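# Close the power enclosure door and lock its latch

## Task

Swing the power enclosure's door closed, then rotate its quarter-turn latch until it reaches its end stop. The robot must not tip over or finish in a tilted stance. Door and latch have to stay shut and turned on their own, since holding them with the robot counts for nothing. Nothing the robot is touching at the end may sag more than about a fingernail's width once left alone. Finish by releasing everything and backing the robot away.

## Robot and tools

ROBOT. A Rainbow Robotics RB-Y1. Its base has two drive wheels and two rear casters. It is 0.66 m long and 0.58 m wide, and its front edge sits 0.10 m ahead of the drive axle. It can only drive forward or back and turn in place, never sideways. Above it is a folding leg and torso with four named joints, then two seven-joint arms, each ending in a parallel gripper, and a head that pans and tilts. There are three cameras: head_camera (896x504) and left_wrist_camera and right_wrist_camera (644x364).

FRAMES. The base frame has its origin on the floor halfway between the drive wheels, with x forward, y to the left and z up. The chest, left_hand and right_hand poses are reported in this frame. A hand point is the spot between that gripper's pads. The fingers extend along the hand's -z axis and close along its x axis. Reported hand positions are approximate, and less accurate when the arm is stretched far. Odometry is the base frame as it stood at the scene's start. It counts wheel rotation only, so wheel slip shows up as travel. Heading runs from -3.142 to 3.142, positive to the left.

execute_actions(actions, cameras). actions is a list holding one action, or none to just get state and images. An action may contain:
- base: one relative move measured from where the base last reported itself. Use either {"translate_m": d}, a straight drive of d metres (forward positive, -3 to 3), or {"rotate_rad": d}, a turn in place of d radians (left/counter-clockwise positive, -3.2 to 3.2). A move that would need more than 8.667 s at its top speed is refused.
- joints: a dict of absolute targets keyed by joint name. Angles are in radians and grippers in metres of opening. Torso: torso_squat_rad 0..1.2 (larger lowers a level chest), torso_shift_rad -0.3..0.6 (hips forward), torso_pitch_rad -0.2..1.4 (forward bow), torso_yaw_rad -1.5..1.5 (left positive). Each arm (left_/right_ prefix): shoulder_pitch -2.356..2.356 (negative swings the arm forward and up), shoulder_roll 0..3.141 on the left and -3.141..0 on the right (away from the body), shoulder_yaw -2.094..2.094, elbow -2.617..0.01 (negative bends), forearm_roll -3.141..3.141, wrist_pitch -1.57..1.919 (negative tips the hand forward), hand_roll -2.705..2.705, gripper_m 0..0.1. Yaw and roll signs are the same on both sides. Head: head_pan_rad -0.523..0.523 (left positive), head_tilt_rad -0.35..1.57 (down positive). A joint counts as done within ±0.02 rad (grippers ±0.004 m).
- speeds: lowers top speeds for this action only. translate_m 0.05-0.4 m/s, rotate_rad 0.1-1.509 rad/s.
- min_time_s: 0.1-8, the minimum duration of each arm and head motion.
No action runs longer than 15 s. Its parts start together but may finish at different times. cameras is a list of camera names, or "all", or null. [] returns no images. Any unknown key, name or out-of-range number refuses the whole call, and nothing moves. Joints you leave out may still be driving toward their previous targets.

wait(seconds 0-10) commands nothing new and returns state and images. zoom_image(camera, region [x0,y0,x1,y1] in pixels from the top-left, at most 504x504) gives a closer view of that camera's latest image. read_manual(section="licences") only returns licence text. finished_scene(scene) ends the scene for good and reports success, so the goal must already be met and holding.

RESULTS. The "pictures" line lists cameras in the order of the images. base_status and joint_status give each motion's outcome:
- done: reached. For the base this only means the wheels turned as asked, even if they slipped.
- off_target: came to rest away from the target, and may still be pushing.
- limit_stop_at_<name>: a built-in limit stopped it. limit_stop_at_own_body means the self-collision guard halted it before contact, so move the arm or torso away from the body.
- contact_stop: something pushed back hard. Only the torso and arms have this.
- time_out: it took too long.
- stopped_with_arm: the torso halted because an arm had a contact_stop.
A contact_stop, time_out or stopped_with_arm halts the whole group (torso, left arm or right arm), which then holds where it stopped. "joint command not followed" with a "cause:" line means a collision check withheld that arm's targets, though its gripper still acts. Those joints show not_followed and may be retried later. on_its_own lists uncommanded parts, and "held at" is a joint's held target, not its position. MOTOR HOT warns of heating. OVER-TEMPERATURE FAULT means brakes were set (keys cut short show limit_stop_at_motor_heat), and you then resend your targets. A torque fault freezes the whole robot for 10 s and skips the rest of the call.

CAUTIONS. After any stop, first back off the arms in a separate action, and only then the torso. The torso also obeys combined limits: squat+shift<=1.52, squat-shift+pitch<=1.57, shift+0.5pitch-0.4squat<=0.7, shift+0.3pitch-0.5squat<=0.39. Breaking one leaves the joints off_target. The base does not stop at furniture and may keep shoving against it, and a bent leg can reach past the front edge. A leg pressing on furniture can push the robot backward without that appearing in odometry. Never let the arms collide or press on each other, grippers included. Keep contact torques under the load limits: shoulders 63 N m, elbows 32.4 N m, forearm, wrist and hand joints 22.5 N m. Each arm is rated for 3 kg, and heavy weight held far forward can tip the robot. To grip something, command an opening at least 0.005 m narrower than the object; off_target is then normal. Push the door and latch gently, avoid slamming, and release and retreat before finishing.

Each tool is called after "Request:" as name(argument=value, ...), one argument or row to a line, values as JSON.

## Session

Request:
execute_actions(
  actions=[],
)

Scene clock: 0.00 s.
base_odometry: x=+0.000 y=+0.000 heading=+0.000 (m, m, rad; odometry frame)
base_status: not commanded
joint_positions: torso_squat_rad=+0.350 torso_shift_rad=+0.001 torso_pitch_rad=+0.002 torso_yaw_rad=+0.001 left_shoulder_pitch_rad=-0.036 left_shoulder_roll_rad=+0.041 left_shoulder_yaw_rad=-0.042 left_elbow_rad=-0.165 left_forearm_roll_rad=+0.034 left_wrist_pitch_rad=-0.028 left_hand_roll_rad=-0.002 left_gripper_m=+0.101 right_shoulder_pitch_rad=-0.046 right_shoulder_roll_rad=-0.036 right_shoulder_yaw_rad=+0.028 right_elbow_rad=-0.105 right_forearm_roll_rad=+0.035 right_wrist_pitch_rad=-0.026 right_hand_roll_rad=+0.060 right_gripper_m=+0.101 head_pan_rad=+0.000 head_tilt_rad=+0.401
joint_status: not commanded
chest: x=-0.2263 y=+0.0008 z=+1.2476 quat_wxyz=(+1.000, +0.000, +0.001, +0.000) (m; base frame)
left_hand: x=-0.1153 y=+0.2469 z=+0.5711 quat_wxyz=(+0.993, +0.016, -0.112, -0.012) (m; base frame)
right_hand: x=-0.1378 y=-0.2441 z=+0.5688 quat_wxyz=(+0.994, -0.021, -0.084, +0.070) (m; base frame)
pictures: head_camera, left_wrist_camera, right_wrist_camera
camera_calibration (this result's frames):
head_camera: T_world_to_cam=[[0.0371396, -0.99931, 0.000512323, 0.00333071], [-0.354083, -0.013639, -0.935114, 1.33586], [0.934476, 0.0345484, -0.354345, 0.642261], [0, 0, 0, 1]] pos_world=[-0.127297, -0.000640921, 1.47676]
left_wrist_camera: T_world_to_cam=[[0.97041, -0.0761966, 0.229125, 0.000596582], [-0.208024, -0.745607, 0.633085, -0.175692], [0.122598, -0.662015, -0.739395, 0.681329], [0, 0, 0, 1]] pos_world=[-0.120657, 0.320098, 0.614863]
right_wrist_camera: T_world_to_cam=[[-0.978224, -0.134419, -0.158145, -0.0750648], [-0.202516, 0.785, 0.585459, -0.13267], [0.0454472, 0.604737, -0.795127, 0.690666], [0, 0, 0, 1]] pos_world=[-0.131687, -0.323615, 0.614969]
Images, in order (width x height): head_camera 896x504, left_wrist_camera 644x364, right_wrist_camera 644x364.

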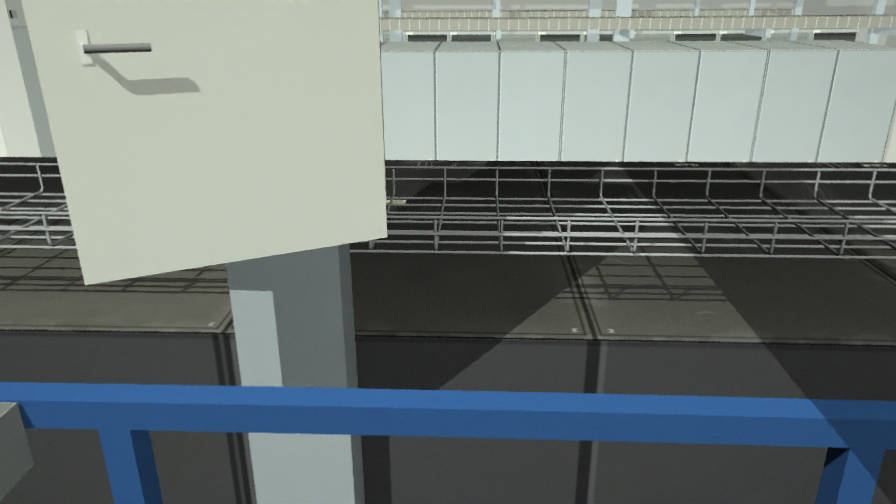

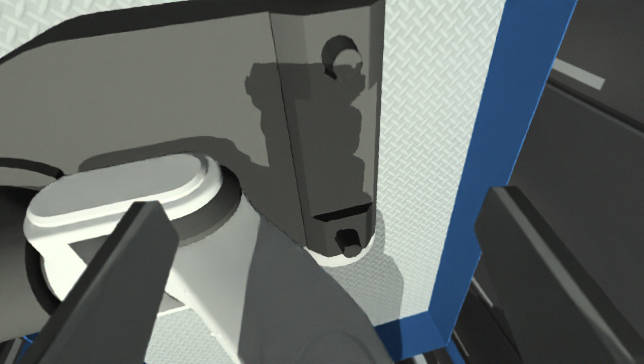

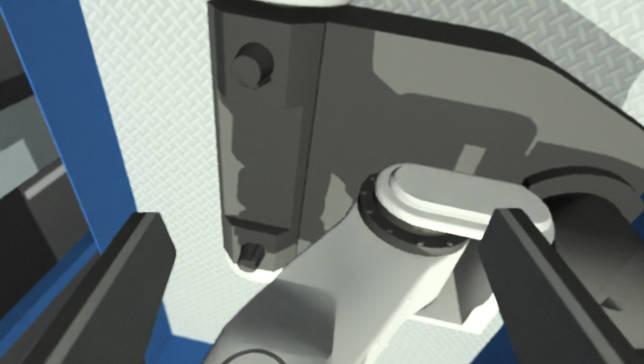

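Request:
execute_actions(
  actions=[
    {"joints":{"head_tilt_rad":0.1,"head_pan_rad":0.3,"torso_squat_rad":0}},
  ],
  cameras=["head_camera"],
)

Scene clock: 3.73 s.
base_odometry: x=+0.000 y=+0.000 heading=+0.000 (m, m, rad; odometry frame)
base_status: not commanded
joint_positions: torso_squat_rad=+0.000 torso_shift_rad=+0.001 torso_pitch_rad=+0.003 torso_yaw_rad=+0.001 left_shoulder_pitch_rad=-0.036 left_shoulder_roll_rad=+0.041 left_shoulder_yaw_rad=-0.042 left_elbow_rad=-0.165 left_forearm_roll_rad=+0.034 left_wrist_pitch_rad=-0.028 left_hand_roll_rad=-0.002 left_gripper_m=+0.101 right_shoulder_pitch_rad=-0.046 right_shoulder_roll_rad=-0.036 right_shoulder_yaw_rad=+0.028 right_elbow_rad=-0.105 right_forearm_roll_rad=+0.035 right_wrist_pitch_rad=-0.026 right_hand_roll_rad=+0.060 right_gripper_m=+0.101 head_pan_rad=+0.300 head_tilt_rad=+0.100
joint_status: all done
chest: x=-0.2262 y=+0.0008 z=+1.2899 quat_wxyz=(+1.000, +0.000, +0.001, +0.000) (m; base frame)
left_hand: x=-0.1153 y=+0.2469 z=+0.6134 quat_wxyz=(+0.993, +0.016, -0.112, -0.012) (m; base frame)
right_hand: x=-0.1378 y=-0.2441 z=+0.6111 quat_wxyz=(+0.994, -0.021, -0.084, +0.070) (m; base frame)
pictures: head_camera
camera_calibration (this result's frames):
head_camera: T_world_to_cam=[[0.3295, -0.944097, 0.0105584, 0.0478463], [-0.0548397, -0.0303013, -0.998035, 1.53021], [0.942562, 0.328274, -0.0617582, 0.222477], [0, 0, 0, 1]] pos_world=[-0.141547, 0.0185056, 1.54044]
Images, in order (width x height): head_camera 896x504.

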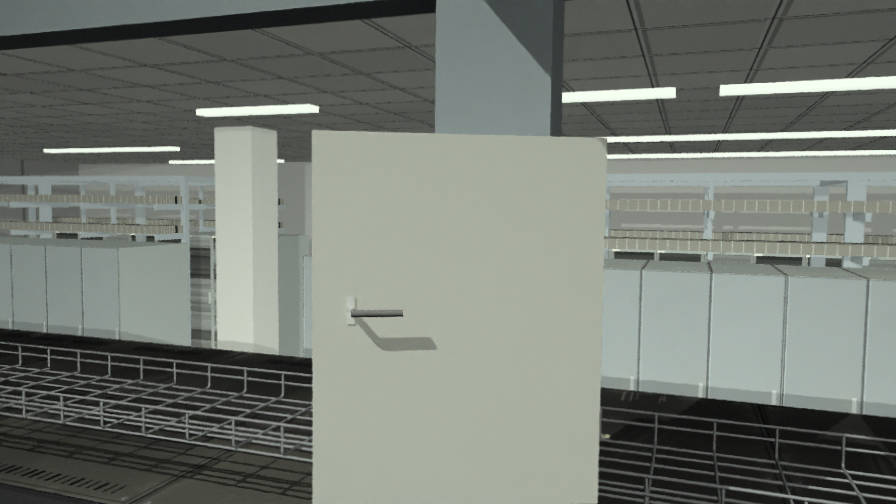

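Request:
execute_actions(
  actions=[
    {"base":{"translate_m":-0.08},"joints":{"torso_yaw_rad":0.1,"left_shoulder_pitch_rad":-1.06,"left_shoulder_roll_rad":0.2,"left_shoulder_yaw_rad":0.32,"left_elbow_rad":-1.29,"left_forearm_roll_rad":0,"left_wrist_pitch_rad":0.78,"left_hand_roll_rad":0,"left_gripper_m":0.0,"head_pan_rad":0.2,"right_shoulder_pitch_rad":0.4}},
  ],
  cameras=["head_camera","left_wrist_camera"],
)

Request:
execute_actions(
  actions=[
    {"base":{"translate_m":0.15},"speeds":{"translate_m":0.06}},
  ],
  cameras=["head_camera","left_wrist_camera"],
)

Scene clock: 12.37 s.
base_odometry: x=-0.080 y=+0.000 heading=+0.002 (m, m, rad; odometry frame)
base_status: done
joint_positions: torso_squat_rad=+0.000 torso_shift_rad=+0.001 torso_pitch_rad=+0.002 torso_yaw_rad=+0.100 left_shoulder_pitch_rad=-1.060 left_shoulder_roll_rad=+0.200 left_shoulder_yaw_rad=+0.320 left_elbow_rad=-1.290 left_forearm_roll_rad=+0.000 left_wrist_pitch_rad=+0.780 left_hand_roll_rad=+0.000 left_gripper_m=+0.001 right_shoulder_pitch_rad=+0.400 right_shoulder_roll_rad=-0.036 right_shoulder_yaw_rad=+0.028 right_elbow_rad=-0.105 right_forearm_roll_rad=+0.035 right_wrist_pitch_rad=-0.026 right_hand_roll_rad=+0.060 right_gripper_m=+0.101 head_pan_rad=+0.200 head_tilt_rad=+0.100
joint_status: all done
chest: x=-0.2263 y=+0.0008 z=+1.2899 quat_wxyz=(+0.999, +0.000, +0.001, +0.050) (m; base frame)
left_hand: x=+0.4373 y=+0.3099 z=+1.4053 quat_wxyz=(+0.713, +0.045, -0.698, +0.047) (m; base frame)
right_hand: x=-0.4333 y=-0.2550 z=+0.6416 quat_wxyz=(+0.991, -0.018, +0.125, +0.047) (m; base frame)
pictures: head_camera, left_wrist_camera
camera_calibration (this result's frames):
head_camera: T_world_to_cam=[[0.328869, -0.944316, 0.0105993, 0.0497855], [-0.0545368, -0.0301955, -0.998055, 1.53036], [0.9428, 0.327651, -0.0614303, 0.221656], [0, 0, 0, 1]] pos_world=[-0.141889, 0.0205972, 1.54047]
left_wrist_camera: T_world_to_cam=[[0.0184782, -0.0445709, 0.998835, -1.3972], [-0.585799, -0.810061, -0.0253101, 0.568612], [0.810245, -0.584649, -0.0410781, -0.033942], [0, 0, 0, 1]] pos_world=[0.386411, 0.378492, 1.40857]
Images, in order (width x height): head_camera 896x504, left_wrist_camera 644x364.

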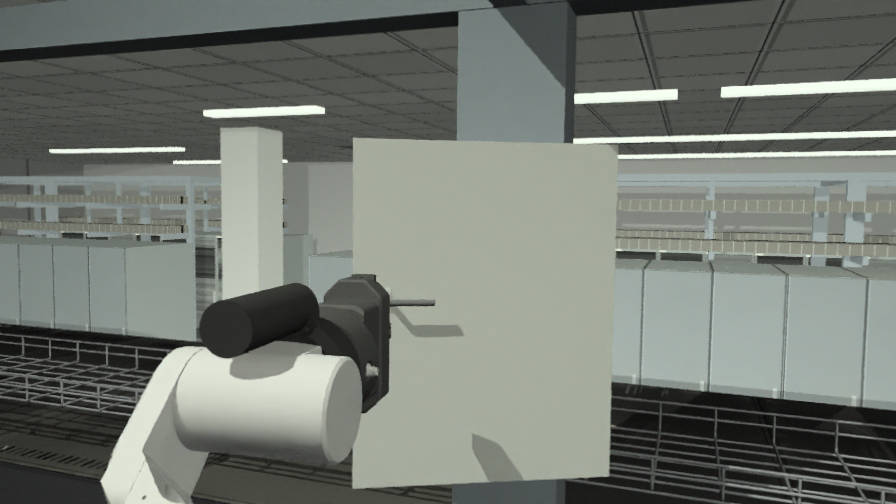

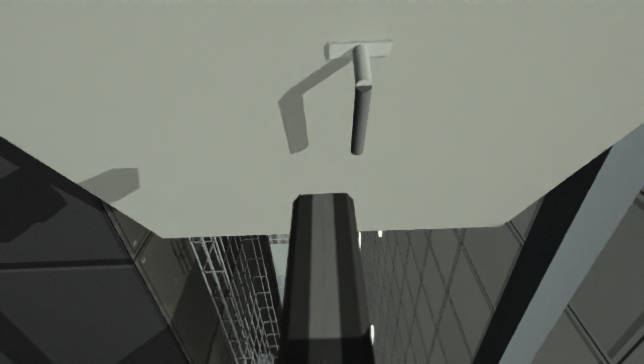

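Scene clock: 15.67 s.
base_odometry: x=+0.070 y=+0.000 heading=+0.003 (m, m, rad; odometry frame)
base_status: done
joint_positions: torso_squat_rad=+0.000 torso_shift_rad=+0.001 torso_pitch_rad=+0.002 torso_yaw_rad=+0.100 left_shoulder_pitch_rad=-1.060 left_shoulder_roll_rad=+0.200 left_shoulder_yaw_rad=+0.320 left_elbow_rad=-1.290 left_forearm_roll_rad=+0.000 left_wrist_pitch_rad=+0.780 left_hand_roll_rad=+0.000 left_gripper_m=+0.001 right_shoulder_pitch_rad=+0.400 right_shoulder_roll_rad=-0.036 right_shoulder_yaw_rad=+0.028 right_elbow_rad=-0.105 right_forearm_roll_rad=+0.035 right_wrist_pitch_rad=-0.026 right_hand_roll_rad=+0.060 right_gripper_m=+0.101 head_pan_rad=+0.200 head_tilt_rad=+0.100
joint_status: not commanded
chest: x=-0.2262 y=+0.0008 z=+1.2899 quat_wxyz=(+0.999, +0.000, +0.001, +0.050) (m; base frame)
left_hand: x=+0.4374 y=+0.3100 z=+1.4051 quat_wxyz=(+0.713, +0.045, -0.698, +0.047) (m; base frame)
right_hand: x=-0.4332 y=-0.2550 z=+0.6416 quat_wxyz=(+0.991, -0.018, +0.125, +0.047) (m; base frame)
pictures: head_camera, left_wrist_camera
camera_calibration (this result's frames):
head_camera: T_world_to_cam=[[0.328876, -0.944314, 0.0105683, 0.0498091], [-0.0546916, -0.0302171, -0.998046, 1.53031], [0.942788, 0.327656, -0.0615838, 0.221759], [0, 0, 0, 1]] pos_world=[-0.141757, 0.0206166, 1.54045]
left_wrist_camera: T_world_to_cam=[[0.0187905, -0.0444745, 0.998834, -1.39717], [-0.585763, -0.810095, -0.025051, 0.568353], [0.810265, -0.584609, -0.0412736, -0.0337606], [0, 0, 0, 1]] pos_world=[0.386529, 0.378545, 1.40838]
Images, in order (width x height): head_camera 896x504, left_wrist_camera 644x364.

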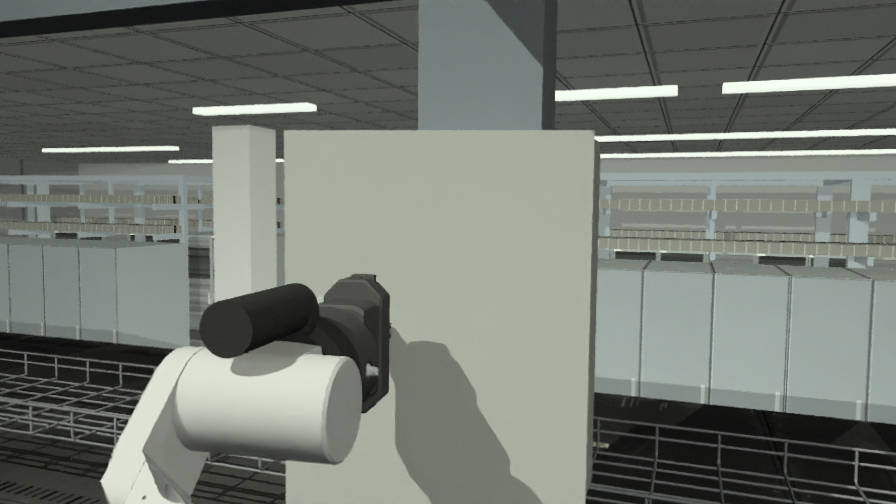

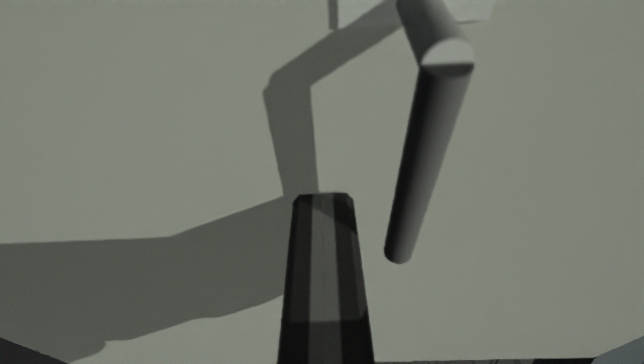

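Request:
execute_actions(
  actions=[
    {"base":{"translate_m":0.08},"speeds":{"translate_m":0.05}},
  ],
  cameras=["head_camera","left_wrist_camera"],
)

Scene clock: 19.93 s.
base_odometry: x=+0.150 y=+0.001 heading=+0.002 (m, m, rad; odometry frame)
base_status: done
joint_positions: torso_squat_rad=+0.001 torso_shift_rad=-0.002 torso_pitch_rad=-0.003 torso_yaw_rad=+0.101 left_shoulder_pitch_rad=-1.061 left_shoulder_roll_rad=+0.198 left_shoulder_yaw_rad=+0.319 left_elbow_rad=-1.294 left_forearm_roll_rad=+0.001 left_wrist_pitch_rad=+0.781 left_hand_roll_rad=+0.000 left_gripper_m=+0.001 right_shoulder_pitch_rad=+0.400 right_shoulder_roll_rad=-0.036 right_shoulder_yaw_rad=+0.028 right_elbow_rad=-0.105 right_forearm_roll_rad=+0.035 right_wrist_pitch_rad=-0.026 right_hand_roll_rad=+0.060 right_gripper_m=+0.101 head_pan_rad=+0.200 head_tilt_rad=+0.100
joint_status: not commanded
chest: x=-0.2302 y=+0.0003 z=+1.2899 quat_wxyz=(+0.999, +0.000, -0.002, +0.050) (m; base frame)
left_hand: x=+0.4322 y=+0.3082 z=+1.4108 quat_wxyz=(+0.710, +0.044, -0.701, +0.047) (m; base frame)
right_hand: x=-0.4332 y=-0.2552 z=+0.6402 quat_wxyz=(+0.991, -0.018, +0.122, +0.047) (m; base frame)
pictures: head_camera, left_wrist_camera
camera_calibration (this result's frames):
head_camera: T_world_to_cam=[[0.329446, -0.944102, 0.0117166, 0.0492257], [-0.0489448, -0.0294694, -0.998367, 1.53182], [0.942905, 0.328335, -0.0559175, 0.218382], [0, 0, 0, 1]] pos_world=[-0.147156, 0.0199134, 1.54095]
left_wrist_camera: T_world_to_cam=[[0.00959116, -0.0454481, 0.998921, -1.39864], [-0.586881, -0.809073, -0.0311756, 0.572823], [0.809616, -0.585949, -0.0344326, -0.0392482], [0, 0, 0, 1]] pos_world=[0.381369, 0.376893, 1.41363]
Images, in order (width x height): head_camera 896x504, left_wrist_camera 644x364.

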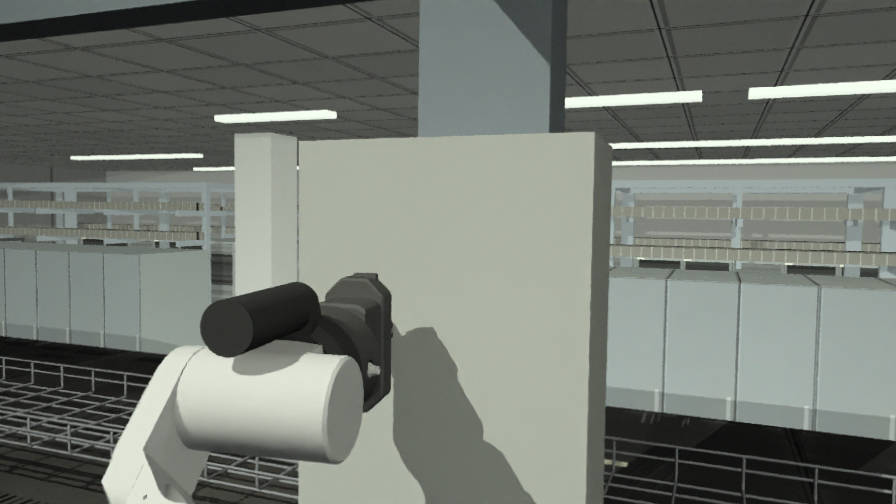

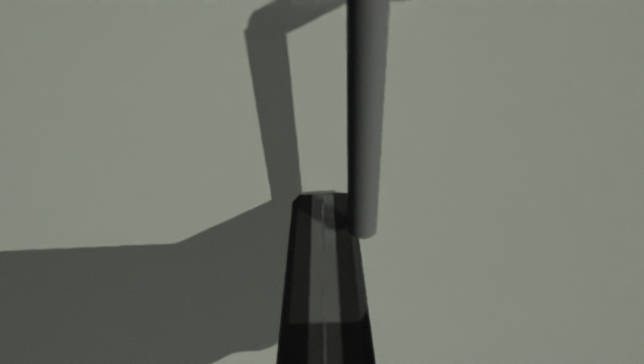

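Request:
execute_actions(
  actions=[
    {"base":{"translate_m":-0.04},"joints":{"left_shoulder_roll_rad":0.1}},
  ],
  cameras=[],
)

Request:
execute_actions(
  actions=[
    {"joints":{"left_shoulder_pitch_rad":-1.16,"left_wrist_pitch_rad":0.84}},
  ],
  cameras=[],
)

Request:
execute_actions(
  actions=[
    {"joints":{"left_shoulder_roll_rad":0.19}},
  ],
  cameras=["head_camera","left_wrist_camera"],
)

Scene clock: 23.87 s.
base_odometry: x=+0.110 y=+0.001 heading=+0.002 (m, m, rad; odometry frame)
base_status: done
joint_positions: torso_squat_rad=+0.000 torso_shift_rad=+0.001 torso_pitch_rad=+0.002 torso_yaw_rad=+0.100 left_shoulder_pitch_rad=-1.060 left_shoulder_roll_rad=+0.100 left_shoulder_yaw_rad=+0.320 left_elbow_rad=-1.290 left_forearm_roll_rad=+0.000 left_wrist_pitch_rad=+0.780 left_hand_roll_rad=+0.000 left_gripper_m=+0.001 right_shoulder_pitch_rad=+0.400 right_shoulder_roll_rad=-0.036 right_shoulder_yaw_rad=+0.028 right_elbow_rad=-0.105 right_forearm_roll_rad=+0.035 right_wrist_pitch_rad=-0.026 right_hand_roll_rad=+0.060 right_gripper_m=+0.101 head_pan_rad=+0.200 head_tilt_rad=+0.100
joint_status: all done
chest: x=-0.2263 y=+0.0008 z=+1.2899 quat_wxyz=(+0.999, +0.000, +0.001, +0.050) (m; base frame)
left_hand: x=+0.4431 y=+0.2552 z=+1.3849 quat_wxyz=(+0.724, -0.001, -0.689, +0.036) (m; base frame)
right_hand: x=-0.4332 y=-0.2551 z=+0.6416 quat_wxyz=(+0.991, -0.018, +0.125, +0.047) (m; base frame)
pictures: none
No camera images: the call's "cameras" was empty. Leave "cameras" out to get every camera's image.

Scene clock: 25.13 s.
base_odometry: x=+0.110 y=+0.001 heading=+0.002 (m, m, rad; odometry frame)
base_status: not commanded
joint_positions: torso_squat_rad=+0.000 torso_shift_rad=+0.001 torso_pitch_rad=+0.002 torso_yaw_rad=+0.100 left_shoulder_pitch_rad=-1.160 left_shoulder_roll_rad=+0.100 left_shoulder_yaw_rad=+0.320 left_elbow_rad=-1.290 left_forearm_roll_rad=+0.000 left_wrist_pitch_rad=+0.840 left_hand_roll_rad=+0.000 left_gripper_m=+0.001 right_shoulder_pitch_rad=+0.400 right_shoulder_roll_rad=-0.036 right_shoulder_yaw_rad=+0.028 right_elbow_rad=-0.105 right_forearm_roll_rad=+0.035 right_wrist_pitch_rad=-0.026 right_hand_roll_rad=+0.060 right_gripper_m=+0.101 head_pan_rad=+0.200 head_tilt_rad=+0.100
joint_status: all done
chest: x=-0.2263 y=+0.0008 z=+1.2899 quat_wxyz=(+0.999, +0.000, +0.001, +0.050) (m; base frame)
left_hand: x=+0.4396 y=+0.2305 z=+1.4358 quat_wxyz=(+0.713, -0.012, -0.701, +0.020) (m; base frame)
right_hand: x=-0.4333 y=-0.2550 z=+0.6416 quat_wxyz=(+0.991, -0.018, +0.125, +0.047) (m; base frame)
pictures: none
No camera images: the call's "cameras" was empty. Leave "cameras" out to get every camera's image.

Scene clock: 26.27 s.
base_odometry: x=+0.110 y=+0.001 heading=+0.002 (m, m, rad; odometry frame)
base_status: not commanded
joint_positions: torso_squat_rad=+0.000 torso_shift_rad=+0.001 torso_pitch_rad=+0.002 torso_yaw_rad=+0.100 left_shoulder_pitch_rad=-1.160 left_shoulder_roll_rad=+0.190 left_shoulder_yaw_rad=+0.320 left_elbow_rad=-1.290 left_forearm_roll_rad=+0.000 left_wrist_pitch_rad=+0.840 left_hand_roll_rad=+0.000 left_gripper_m=+0.001 right_shoulder_pitch_rad=+0.400 right_shoulder_roll_rad=-0.036 right_shoulder_yaw_rad=+0.028 right_elbow_rad=-0.105 right_forearm_roll_rad=+0.035 right_wrist_pitch_rad=-0.026 right_hand_roll_rad=+0.060 right_gripper_m=+0.101 head_pan_rad=+0.200 head_tilt_rad=+0.100
joint_status: all done
chest: x=-0.2263 y=+0.0009 z=+1.2899 quat_wxyz=(+0.999, +0.000, +0.001, +0.050) (m; base frame)
left_hand: x=+0.4351 y=+0.2807 z=+1.4538 quat_wxyz=(+0.703, +0.028, -0.710, +0.034) (m; base frame)
right_hand: x=-0.4332 y=-0.2551 z=+0.6416 quat_wxyz=(+0.991, -0.019, +0.125, +0.047) (m; base frame)
pictures: head_camera, left_wrist_camera
camera_calibration (this result's frames):
head_camera: T_world_to_cam=[[0.328907, -0.944302, 0.0106544, 0.0497458], [-0.054598, -0.0302777, -0.998049, 1.53034], [0.942783, 0.327684, -0.0615155, 0.221703], [0, 0, 0, 1]] pos_world=[-0.141826, 0.0206617, 1.54046]
left_wrist_camera: T_world_to_cam=[[-0.0142671, -0.0423209, 0.999002, -1.43354], [-0.618728, -0.784478, -0.0420692, 0.576335], [0.785476, -0.618711, -0.0149929, -0.0648226], [0, 0, 0, 1]] pos_world=[0.387058, 0.351347, 1.45539]
Images, in order (width x height): head_camera 896x504, left_wrist_camera 644x364.

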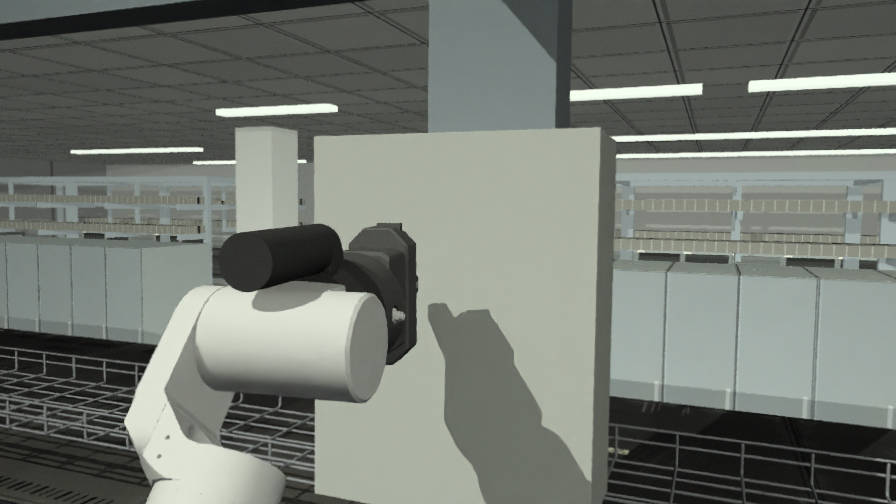

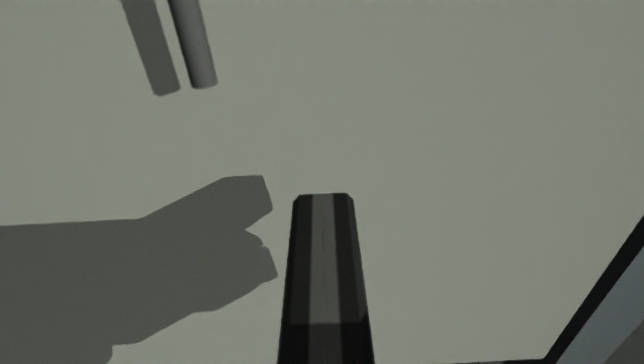

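Request:
execute_actions(
  actions=[
    {"base":{"translate_m":0.015},"joints":{"left_shoulder_roll_rad":0.255,"left_shoulder_pitch_rad":-1.145}},
  ],
  cameras=["left_wrist_camera"],
)

Request:
execute_actions(
  actions=[
    {"joints":{"left_shoulder_pitch_rad":-1.02},"min_time_s":0.5},
  ],
  cameras=["head_camera","left_wrist_camera"],
)

Scene clock: 29.40 s.
base_odometry: x=+0.125 y=+0.001 heading=+0.003 (m, m, rad; odometry frame)
base_status: done
joint_positions: torso_squat_rad=+0.000 torso_shift_rad=+0.001 torso_pitch_rad=+0.002 torso_yaw_rad=+0.100 left_shoulder_pitch_rad=-1.145 left_shoulder_roll_rad=+0.255 left_shoulder_yaw_rad=+0.320 left_elbow_rad=-1.290 left_forearm_roll_rad=+0.000 left_wrist_pitch_rad=+0.840 left_hand_roll_rad=+0.000 left_gripper_m=+0.001 right_shoulder_pitch_rad=+0.400 right_shoulder_roll_rad=-0.036 right_shoulder_yaw_rad=+0.028 right_elbow_rad=-0.105 right_forearm_roll_rad=+0.035 right_wrist_pitch_rad=-0.026 right_hand_roll_rad=+0.060 right_gripper_m=+0.101 head_pan_rad=+0.200 head_tilt_rad=+0.100
joint_status: all done
chest: x=-0.2262 y=+0.0009 z=+1.2899 quat_wxyz=(+0.999, +0.000, +0.001, +0.050) (m; base frame)
left_hand: x=+0.4300 y=+0.3197 z=+1.4583 quat_wxyz=(+0.700, +0.059, -0.710, +0.045) (m; base frame)
right_hand: x=-0.4331 y=-0.2551 z=+0.6416 quat_wxyz=(+0.991, -0.019, +0.125, +0.047) (m; base frame)
pictures: left_wrist_camera
camera_calibration (this result's frames):
left_wrist_camera: T_world_to_cam=[[-0.0142587, -0.0701651, 0.997433, -1.42529], [-0.569781, -0.819161, -0.0657696, 0.628618], [0.821673, -0.569256, -0.0282986, -0.0485391], [0, 0, 0, 1]] pos_world=[0.377735, 0.387302, 1.4616]
Images, in order (width x height): left_wrist_camera 644x364.

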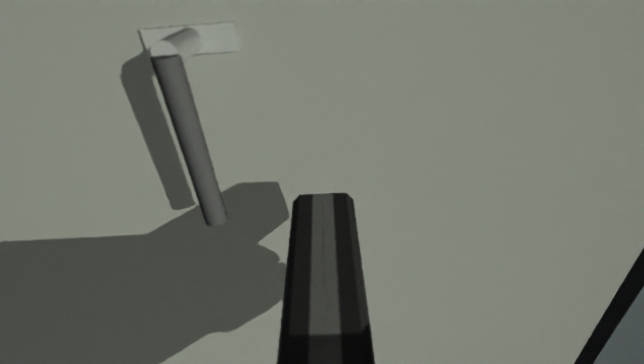

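Scene clock: 31.27 s.
base_odometry: x=+0.125 y=+0.001 heading=+0.003 (m, m, rad; odometry frame)
base_status: not commanded
joint_positions: torso_squat_rad=+0.000 torso_shift_rad=+0.001 torso_pitch_rad=+0.002 torso_yaw_rad=+0.100 left_shoulder_pitch_rad=-1.020 left_shoulder_roll_rad=+0.255 left_shoulder_yaw_rad=+0.320 left_elbow_rad=-1.290 left_forearm_roll_rad=+0.000 left_wrist_pitch_rad=+0.840 left_hand_roll_rad=+0.000 left_gripper_m=+0.001 right_shoulder_pitch_rad=+0.400 right_shoulder_roll_rad=-0.036 right_shoulder_yaw_rad=+0.028 right_elbow_rad=-0.105 right_forearm_roll_rad=+0.035 right_wrist_pitch_rad=-0.026 right_hand_roll_rad=+0.060 right_gripper_m=+0.101 head_pan_rad=+0.200 head_tilt_rad=+0.100
joint_status: all done
chest: x=-0.2263 y=+0.0008 z=+1.2899 quat_wxyz=(+0.999, +0.000, +0.001, +0.050) (m; base frame)
left_hand: x=+0.4306 y=+0.3493 z=+1.3778 quat_wxyz=(+0.739, +0.073, -0.666, +0.061) (m; base frame)
right_hand: x=-0.4331 y=-0.2551 z=+0.6416 quat_wxyz=(+0.991, -0.019, +0.125, +0.047) (m; base frame)
pictures: head_camera, left_wrist_camera
camera_calibration (this result's frames):
head_camera: T_world_to_cam=[[0.328906, -0.944303, 0.0106175, 0.0497718], [-0.0546198, -0.0302462, -0.998049, 1.53033], [0.942782, 0.327684, -0.0615257, 0.221702], [0, 0, 0, 1]] pos_world=[-0.1418, 0.0206382, 1.54046]
left_wrist_camera: T_world_to_cam=[[0.104665, -0.05688, 0.99288, -1.39244], [-0.5376, -0.843158, 0.00836851, 0.540277], [0.836679, -0.534648, -0.118827, 0.071623], [0, 0, 0, 1]] pos_world=[0.376267, 0.41463, 1.38652]
Images, in order (width x height): head_camera 896x504, left_wrist_camera 644x364.

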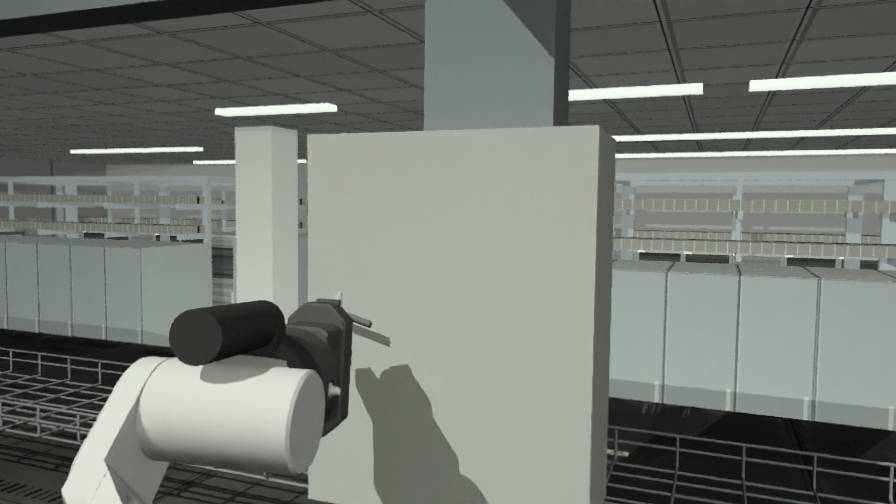

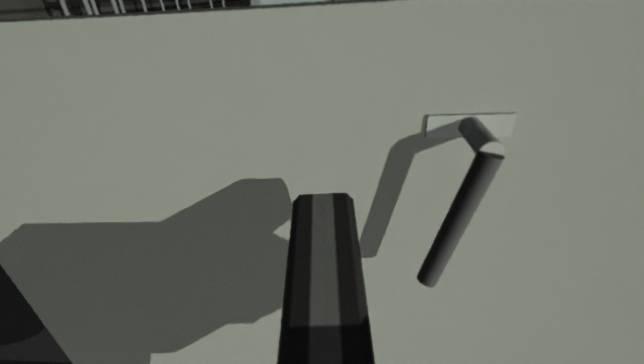

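Request:
execute_actions(
  actions=[
    {"joints":{"left_shoulder_roll_rad":0.1}},
  ],
  cameras=[],
)

Request:
execute_actions(
  actions=[
    {"joints":{"left_shoulder_pitch_rad":-1.15}},
  ],
  cameras=[],
)

Request:
execute_actions(
  actions=[
    {"base":{"translate_m":0.022},"joints":{"left_shoulder_roll_rad":0.2,"left_shoulder_pitch_rad":-1.125}},
  ],
  cameras=["left_wrist_camera"],
)

Request:
execute_actions(
  actions=[
    {"joints":{"left_shoulder_pitch_rad":-1.05,"left_shoulder_roll_rad":0.23},"min_time_s":0.5},
  ],
  cameras=["head_camera","left_wrist_camera"],
)

Scene clock: 34.70 s.
base_odometry: x=+0.125 y=+0.001 heading=+0.003 (m, m, rad; odometry frame)
base_status: not commanded
joint_positions: torso_squat_rad=+0.000 torso_shift_rad=+0.001 torso_pitch_rad=+0.002 torso_yaw_rad=+0.100 left_shoulder_pitch_rad=-1.020 left_shoulder_roll_rad=+0.100 left_shoulder_yaw_rad=+0.320 left_elbow_rad=-1.290 left_forearm_roll_rad=+0.000 left_wrist_pitch_rad=+0.840 left_hand_roll_rad=+0.000 left_gripper_m=+0.001 right_shoulder_pitch_rad=+0.400 right_shoulder_roll_rad=-0.036 right_shoulder_yaw_rad=+0.028 right_elbow_rad=-0.105 right_forearm_roll_rad=+0.035 right_wrist_pitch_rad=-0.026 right_hand_roll_rad=+0.060 right_gripper_m=+0.101 head_pan_rad=+0.200 head_tilt_rad=+0.100
joint_status: all done
chest: x=-0.2263 y=+0.0008 z=+1.2899 quat_wxyz=(+0.999, +0.000, +0.001, +0.050) (m; base frame)
left_hand: x=+0.4411 y=+0.2634 z=+1.3450 quat_wxyz=(+0.756, +0.001, -0.653, +0.042) (m; base frame)
right_hand: x=-0.4332 y=-0.2551 z=+0.6416 quat_wxyz=(+0.991, -0.018, +0.125, +0.047) (m; base frame)
pictures: none
No camera images: the call's "cameras" was empty. Leave "cameras" out to get every camera's image.

Scene clock: 35.40 s.
base_odometry: x=+0.125 y=+0.001 heading=+0.003 (m, m, rad; odometry frame)
base_status: not commanded
joint_positions: torso_squat_rad=+0.000 torso_shift_rad=+0.001 torso_pitch_rad=+0.002 torso_yaw_rad=+0.100 left_shoulder_pitch_rad=-1.150 left_shoulder_roll_rad=+0.100 left_shoulder_yaw_rad=+0.320 left_elbow_rad=-1.290 left_forearm_roll_rad=+0.000 left_wrist_pitch_rad=+0.840 left_hand_roll_rad=+0.000 left_gripper_m=+0.001 right_shoulder_pitch_rad=+0.400 right_shoulder_roll_rad=-0.036 right_shoulder_yaw_rad=+0.028 right_elbow_rad=-0.105 right_forearm_roll_rad=+0.035 right_wrist_pitch_rad=-0.026 right_hand_roll_rad=+0.060 right_gripper_m=+0.101 head_pan_rad=+0.200 head_tilt_rad=+0.100
joint_status: all done
chest: x=-0.2263 y=+0.0008 z=+1.2899 quat_wxyz=(+0.999, +0.000, +0.001, +0.050) (m; base frame)
left_hand: x=+0.4402 y=+0.2327 z=+1.4293 quat_wxyz=(+0.716, -0.011, -0.698, +0.021) (m; base frame)
right_hand: x=-0.4332 y=-0.2551 z=+0.6416 quat_wxyz=(+0.991, -0.018, +0.125, +0.047) (m; base frame)
pictures: none
No camera images: the call's "cameras" was empty. Leave "cameras" out to get every camera's image.

Scene clock: 36.37 s.
base_odometry: x=+0.146 y=+0.001 heading=+0.006 (m, m, rad; odometry frame)
base_status: done
joint_positions: torso_squat_rad=+0.000 torso_shift_rad=+0.000 torso_pitch_rad=+0.001 torso_yaw_rad=+0.100 left_shoulder_pitch_rad=-1.125 left_shoulder_roll_rad=+0.200 left_shoulder_yaw_rad=+0.320 left_elbow_rad=-1.291 left_forearm_roll_rad=+0.000 left_wrist_pitch_rad=+0.840 left_hand_roll_rad=+0.000 left_gripper_m=+0.001 right_shoulder_pitch_rad=+0.400 right_shoulder_roll_rad=-0.036 right_shoulder_yaw_rad=+0.028 right_elbow_rad=-0.105 right_forearm_roll_rad=+0.035 right_wrist_pitch_rad=-0.026 right_hand_roll_rad=+0.060 right_gripper_m=+0.101 head_pan_rad=+0.200 head_tilt_rad=+0.100
joint_status: all done
chest: x=-0.2276 y=+0.0008 z=+1.2899 quat_wxyz=(+0.999, +0.000, +0.000, +0.050) (m; base frame)
left_hand: x=+0.4340 y=+0.2946 z=+1.4348 quat_wxyz=(+0.712, +0.037, -0.700, +0.040) (m; base frame)
right_hand: x=-0.4331 y=-0.2551 z=+0.6412 quat_wxyz=(+0.991, -0.019, +0.124, +0.047) (m; base frame)
pictures: left_wrist_camera
camera_calibration (this result's frames):
left_wrist_camera: T_world_to_cam=[[0.0143154, -0.0435876, 0.998947, -1.42593], [-0.60339, -0.797018, -0.0261299, 0.559987], [0.797318, -0.60238, -0.0377099, -0.0330433], [0, 0, 0, 1]] pos_world=[0.384649, 0.364263, 1.43781]
Images, in order (width x height): left_wrist_camera 644x364.

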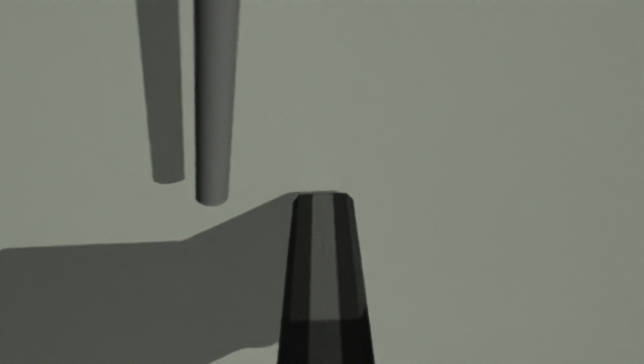

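Scene clock: 37.27 s.
base_odometry: x=+0.146 y=+0.001 heading=+0.005 (m, m, rad; odometry frame)
base_status: not commanded
joint_positions: torso_squat_rad=+0.000 torso_shift_rad=+0.000 torso_pitch_rad=+0.000 torso_yaw_rad=+0.099 left_shoulder_pitch_rad=-1.057 left_shoulder_roll_rad=+0.225 left_shoulder_yaw_rad=+0.315 left_elbow_rad=-1.294 left_forearm_roll_rad=+0.002 left_wrist_pitch_rad=+0.839 left_hand_roll_rad=+0.000 left_gripper_m=+0.003 right_shoulder_pitch_rad=+0.400 right_shoulder_roll_rad=-0.036 right_shoulder_yaw_rad=+0.028 right_elbow_rad=-0.105 right_forearm_roll_rad=+0.035 right_wrist_pitch_rad=-0.026 right_hand_roll_rad=+0.060 right_gripper_m=+0.101 head_pan_rad=+0.200 head_tilt_rad=+0.100
joint_status: all done
chest: x=-0.2277 y=-0.0006 z=+1.2899 quat_wxyz=(+0.999, +0.001, +0.000, +0.050) (m; base frame)
left_hand: x=+0.4329 y=+0.3196 z=+1.3991 quat_wxyz=(+0.729, +0.055, -0.680, +0.049) (m; base frame)
right_hand: x=-0.4334 y=-0.2549 z=+0.6406 quat_wxyz=(+0.991, -0.017, +0.124, +0.046) (m; base frame)
pictures: head_camera, left_wrist_camera
camera_calibration (this result's frames):
head_camera: T_world_to_cam=[[0.328014, -0.944626, 0.00938278, 0.0503116], [-0.052441, -0.0281249, -0.998228, 1.53094], [0.943216, 0.32694, -0.0587625, 0.220064], [0, 0, 0, 1]] pos_world=[-0.143787, 0.0186354, 1.54069]
left_wrist_camera: T_world_to_cam=[[0.0681986, -0.053135, 0.996256, -1.40564], [-0.572851, -0.819647, -0.00450116, 0.542116], [0.816817, -0.5704, -0.0863372, 0.030946], [0, 0, 0, 1]] pos_world=[0.381137, 0.387306, 1.40549]
Images, in order (width x height): head_camera 896x504, left_wrist_camera 644x364.

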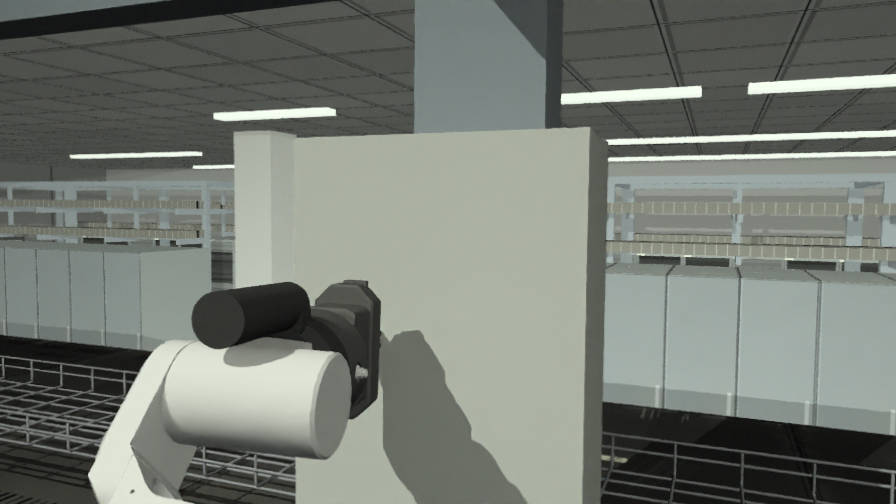

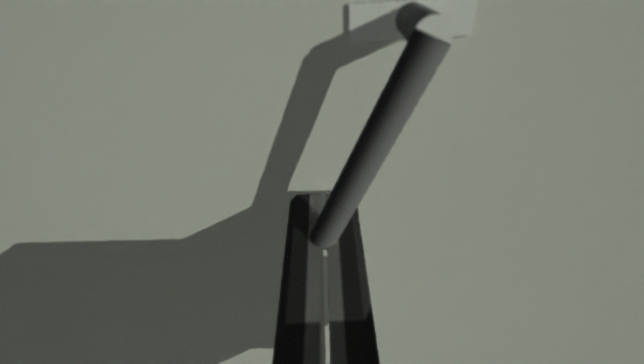

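Request:
execute_actions(
  actions=[
    {"joints":{"left_shoulder_pitch_rad":-1.04,"left_shoulder_roll_rad":0.3},"min_time_s":0.5},
  ],
  cameras=["head_camera","left_wrist_camera"],
)

Scene clock: 40.23 s.
base_odometry: x=+0.146 y=+0.001 heading=+0.005 (m, m, rad; odometry frame)
base_status: not commanded
joint_positions: torso_squat_rad=+0.000 torso_shift_rad=+0.000 torso_pitch_rad=+0.001 torso_yaw_rad=+0.100 left_shoulder_pitch_rad=-1.061 left_shoulder_roll_rad=+0.225 left_shoulder_yaw_rad=+0.307 left_elbow_rad=-1.297 left_forearm_roll_rad=+0.006 left_wrist_pitch_rad=+0.839 left_hand_roll_rad=+0.000 left_gripper_m=+0.001 right_shoulder_pitch_rad=+0.400 right_shoulder_roll_rad=-0.036 right_shoulder_yaw_rad=+0.028 right_elbow_rad=-0.105 right_forearm_roll_rad=+0.035 right_wrist_pitch_rad=-0.026 right_hand_roll_rad=+0.060 right_gripper_m=+0.101 head_pan_rad=+0.200 head_tilt_rad=+0.100
joint_status: left_shoulder_pitch_rad contact_stop_at_left_shoulder_roll_rad (moved -0.004 of +0.017); left_shoulder_roll_rad contact_stop (moved +0.000 of +0.075)
on_its_own: left_shoulder_roll_rad is held at +0.228, not at your +0.300, since a contact_stop
chest: x=-0.2275 y=+0.0001 z=+1.2899 quat_wxyz=(+0.999, +0.000, +0.000, +0.050) (m; base frame)
left_hand: x=+0.4332 y=+0.3160 z=+1.4022 quat_wxyz=(+0.728, +0.054, -0.683, +0.045) (m; base frame)
right_hand: x=-0.4334 y=-0.2550 z=+0.6410 quat_wxyz=(+0.991, -0.018, +0.124, +0.046) (m; base frame)
pictures: head_camera, left_wrist_camera
camera_calibration (this result's frames):
head_camera: T_world_to_cam=[[0.328476, -0.944458, 0.0101461, 0.0499396], [-0.0528175, -0.0290928, -0.99818, 1.53082], [0.943034, 0.327342, -0.0594402, 0.220486], [0, 0, 0, 1]] pos_world=[-0.143475, 0.0195275, 1.54064]
left_wrist_camera: T_world_to_cam=[[0.0622084, -0.0578455, 0.996385, -1.40512], [-0.579184, -0.815121, -0.0111613, 0.54989], [0.81282, -0.576396, -0.0842105, 0.0295821], [0, 0, 0, 1]] pos_world=[0.381853, 0.383998, 1.40867]
Images, in order (width x height): head_camera 896x504, left_wrist_camera 644x364.

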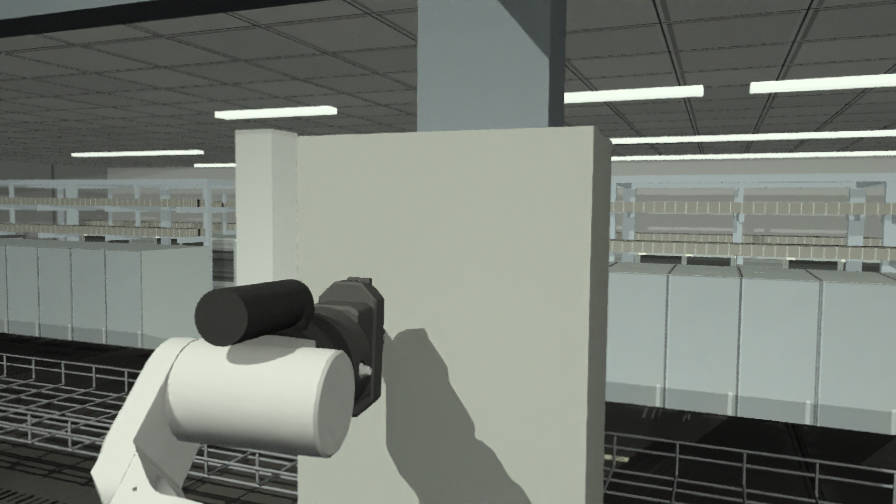

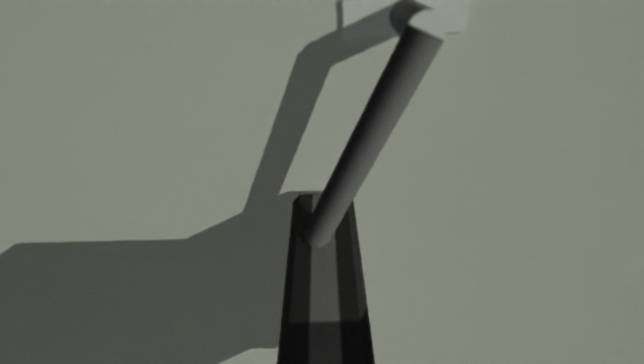

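Request:
execute_actions(
  actions=[
    {"base":{"translate_m":-0.01},"joints":{"left_shoulder_pitch_rad":-1.085,"left_shoulder_roll_rad":0.2}},
  ],
  cameras=[],
)

Request:
execute_actions(
  actions=[
    {"joints":{"left_shoulder_pitch_rad":-1.0,"left_shoulder_roll_rad":0.27},"min_time_s":0.3},
  ],
  cameras=["head_camera","left_wrist_camera"],
)

Scene clock: 43.87 s.
base_odometry: x=+0.136 y=+0.001 heading=+0.004 (m, m, rad; odometry frame)
base_status: done
joint_positions: torso_squat_rad=+0.000 torso_shift_rad=+0.001 torso_pitch_rad=+0.002 torso_yaw_rad=+0.100 left_shoulder_pitch_rad=-1.085 left_shoulder_roll_rad=+0.200 left_shoulder_yaw_rad=+0.309 left_elbow_rad=-1.296 left_forearm_roll_rad=+0.005 left_wrist_pitch_rad=+0.839 left_hand_roll_rad=+0.000 left_gripper_m=+0.001 right_shoulder_pitch_rad=+0.400 right_shoulder_roll_rad=-0.036 right_shoulder_yaw_rad=+0.028 right_elbow_rad=-0.105 right_forearm_roll_rad=+0.035 right_wrist_pitch_rad=-0.026 right_hand_roll_rad=+0.060 right_gripper_m=+0.101 head_pan_rad=+0.200 head_tilt_rad=+0.100
joint_status: all done
chest: x=-0.2263 y=+0.0008 z=+1.2899 quat_wxyz=(+0.999, +0.000, +0.001, +0.050) (m; base frame)
left_hand: x=+0.4365 y=+0.2991 z=+1.4101 quat_wxyz=(+0.724, +0.040, -0.688, +0.040) (m; base frame)
right_hand: x=-0.4332 y=-0.2550 z=+0.6416 quat_wxyz=(+0.991, -0.018, +0.125, +0.047) (m; base frame)
pictures: none
No camera images: the call's "cameras" was empty. Leave "cameras" out to get every camera's image.

Scene clock: 44.97 s.
base_odometry: x=+0.136 y=+0.001 heading=+0.003 (m, m, rad; odometry frame)
base_status: not commanded
joint_positions: torso_squat_rad=+0.000 torso_shift_rad=+0.002 torso_pitch_rad=+0.003 torso_yaw_rad=+0.099 left_shoulder_pitch_rad=-1.003 left_shoulder_roll_rad=+0.266 left_shoulder_yaw_rad=+0.307 left_elbow_rad=-1.296 left_forearm_roll_rad=+0.006 left_wrist_pitch_rad=+0.838 left_hand_roll_rad=+0.000 left_gripper_m=+0.001 right_shoulder_pitch_rad=+0.400 right_shoulder_roll_rad=-0.036 right_shoulder_yaw_rad=+0.028 right_elbow_rad=-0.105 right_forearm_roll_rad=+0.035 right_wrist_pitch_rad=-0.026 right_hand_roll_rad=+0.060 right_gripper_m=+0.101 head_pan_rad=+0.200 head_tilt_rad=+0.100
joint_status: all done
chest: x=-0.2261 y=+0.0001 z=+1.2899 quat_wxyz=(+0.999, +0.000, +0.001, +0.050) (m; base frame)
left_hand: x=+0.4296 y=+0.3519 z=+1.3724 quat_wxyz=(+0.741, +0.079, -0.664, +0.057) (m; base frame)
right_hand: x=-0.4333 y=-0.2549 z=+0.6414 quat_wxyz=(+0.991, -0.018, +0.125, +0.046) (m; base frame)
pictures: head_camera, left_wrist_camera
camera_calibration (this result's frames):
head_camera: T_world_to_cam=[[0.328127, -0.944585, 0.00961395, 0.0501769], [-0.0548139, -0.0291994, -0.99807, 1.5303], [0.943042, 0.326967, -0.0613575, 0.221618], [0, 0, 0, 1]] pos_world=[-0.141577, 0.0196187, 1.54046]
left_wrist_camera: T_world_to_cam=[[0.11214, -0.0702436, 0.991207, -1.38306], [-0.535407, -0.844594, 0.000719518, 0.552041], [0.837116, -0.53078, -0.132322, 0.0901706], [0, 0, 0, 1]] pos_world=[0.37518, 0.41696, 1.38243]
Images, in order (width x height): head_camera 896x504, left_wrist_camera 644x364.

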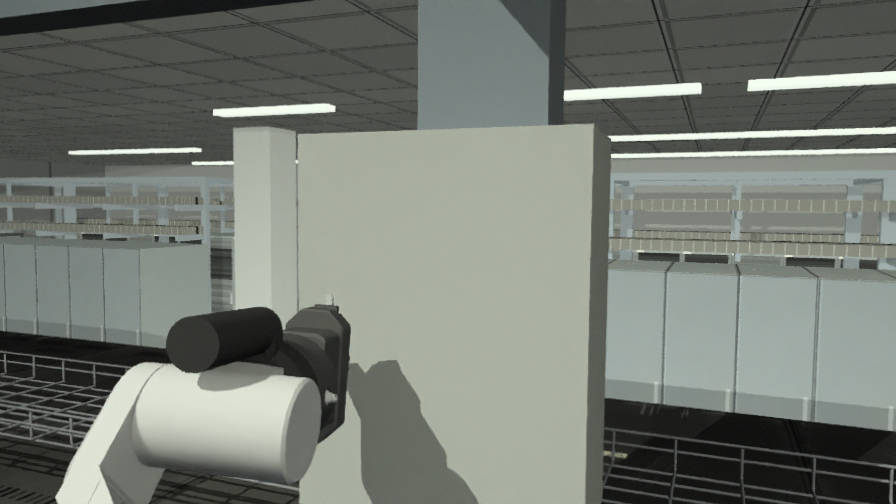

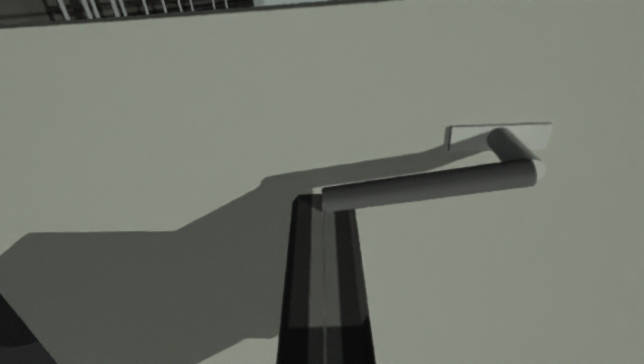

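Request:
execute_actions(
  actions=[
    {"joints":{"left_shoulder_pitch_rad":-1.02,"left_shoulder_roll_rad":0.24}},
  ],
  cameras=[],
)

Request:
execute_actions(
  actions=[
    {"joints":{"left_shoulder_roll_rad":0.35},"min_time_s":0.3},
  ],
  cameras=["head_camera","left_wrist_camera"],
)

Scene clock: 48.17 s.
base_odometry: x=+0.136 y=+0.001 heading=+0.004 (m, m, rad; odometry frame)
base_status: not commanded
joint_positions: torso_squat_rad=+0.000 torso_shift_rad=+0.001 torso_pitch_rad=+0.002 torso_yaw_rad=+0.100 left_shoulder_pitch_rad=-1.020 left_shoulder_roll_rad=+0.240 left_shoulder_yaw_rad=+0.309 left_elbow_rad=-1.296 left_forearm_roll_rad=+0.005 left_wrist_pitch_rad=+0.838 left_hand_roll_rad=+0.000 left_gripper_m=+0.001 right_shoulder_pitch_rad=+0.400 right_shoulder_roll_rad=-0.036 right_shoulder_yaw_rad=+0.028 right_elbow_rad=-0.105 right_forearm_roll_rad=+0.035 right_wrist_pitch_rad=-0.026 right_hand_roll_rad=+0.060 right_gripper_m=+0.101 head_pan_rad=+0.200 head_tilt_rad=+0.100
joint_status: all done
chest: x=-0.2262 y=+0.0008 z=+1.2899 quat_wxyz=(+0.999, +0.000, +0.001, +0.050) (m; base frame)
left_hand: x=+0.4325 y=+0.3360 z=+1.3769 quat_wxyz=(+0.739, +0.065, -0.668, +0.054) (m; base frame)
right_hand: x=-0.4332 y=-0.2550 z=+0.6416 quat_wxyz=(+0.991, -0.018, +0.125, +0.047) (m; base frame)
pictures: none
No camera images: the call's "cameras" was empty. Leave "cameras" out to get every camera's image.

Scene clock: 58.43 s.
TORQUE FAULT: left_shoulder_roll_rad reached its load limit. The robot stopped for 10 seconds, dropped its targets and accepts commands again. The stop added 8.9 s to the call and to motion_time.
base_odometry: x=+0.136 y=+0.001 heading=+0.003 (m, m, rad; odometry frame)
base_status: not commanded
joint_positions: torso_squat_rad=+0.000 torso_shift_rad=+0.002 torso_pitch_rad=+0.003 torso_yaw_rad=+0.099 left_shoulder_pitch_rad=-1.022 left_shoulder_roll_rad=+0.298 left_shoulder_yaw_rad=+0.300 left_elbow_rad=-1.294 left_forearm_roll_rad=+0.010 left_wrist_pitch_rad=+0.840 left_hand_roll_rad=+0.000 left_gripper_m=+0.001 right_shoulder_pitch_rad=+0.400 right_shoulder_roll_rad=-0.036 right_shoulder_yaw_rad=+0.028 right_elbow_rad=-0.105 right_forearm_roll_rad=+0.035 right_wrist_pitch_rad=-0.026 right_hand_roll_rad=+0.060 right_gripper_m=+0.101 head_pan_rad=+0.200 head_tilt_rad=+0.100
joint_status: left_shoulder_roll_rad torque_fault (moved +0.058 of +0.110)
on_its_own: left_shoulder_roll_rad is held at +0.305, not at your +0.350, since a torque_fault
chest: x=-0.2258 y=-0.0001 z=+1.2899 quat_wxyz=(+0.999, +0.000, +0.002, +0.049) (m; base frame)
left_hand: x=+0.4282 y=+0.3607 z=+1.3900 quat_wxyz=(+0.734, +0.091, -0.671, +0.055) (m; base frame)
right_hand: x=-0.4335 y=-0.2549 z=+0.6414 quat_wxyz=(+0.991, -0.018, +0.125, +0.046) (m; base frame)
pictures: head_camera, left_wrist_camera
camera_calibration (this result's frames):
head_camera: T_world_to_cam=[[0.327734, -0.944726, 0.00912029, 0.0503697], [-0.0553706, -0.0288436, -0.998049, 1.53016], [0.943146, 0.32659, -0.0617631, 0.222007], [0, 0, 0, 1]] pos_world=[-0.141167, 0.0192157, 1.54042]
left_wrist_camera: T_world_to_cam=[[0.0939926, -0.0902037, 0.991478, -1.38509], [-0.524603, -0.850897, -0.0276811, 0.595823], [0.846142, -0.517531, -0.127299, 0.0828111], [0, 0, 0, 1]] pos_world=[0.372689, 0.424901, 1.40032]
Images, in order (width x height): head_camera 896x504, left_wrist_camera 644x364.

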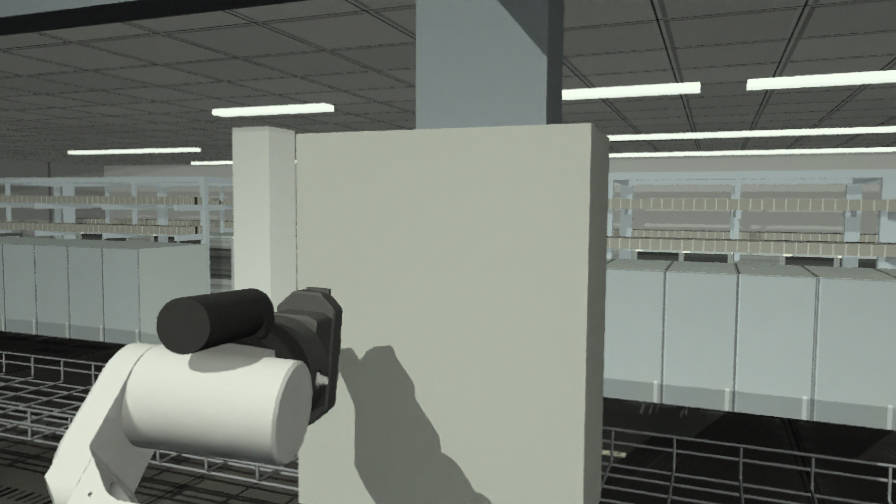

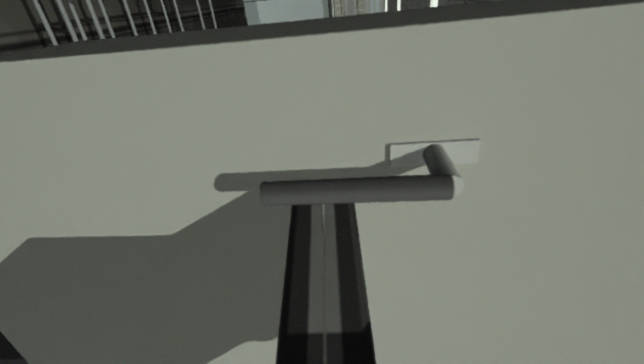

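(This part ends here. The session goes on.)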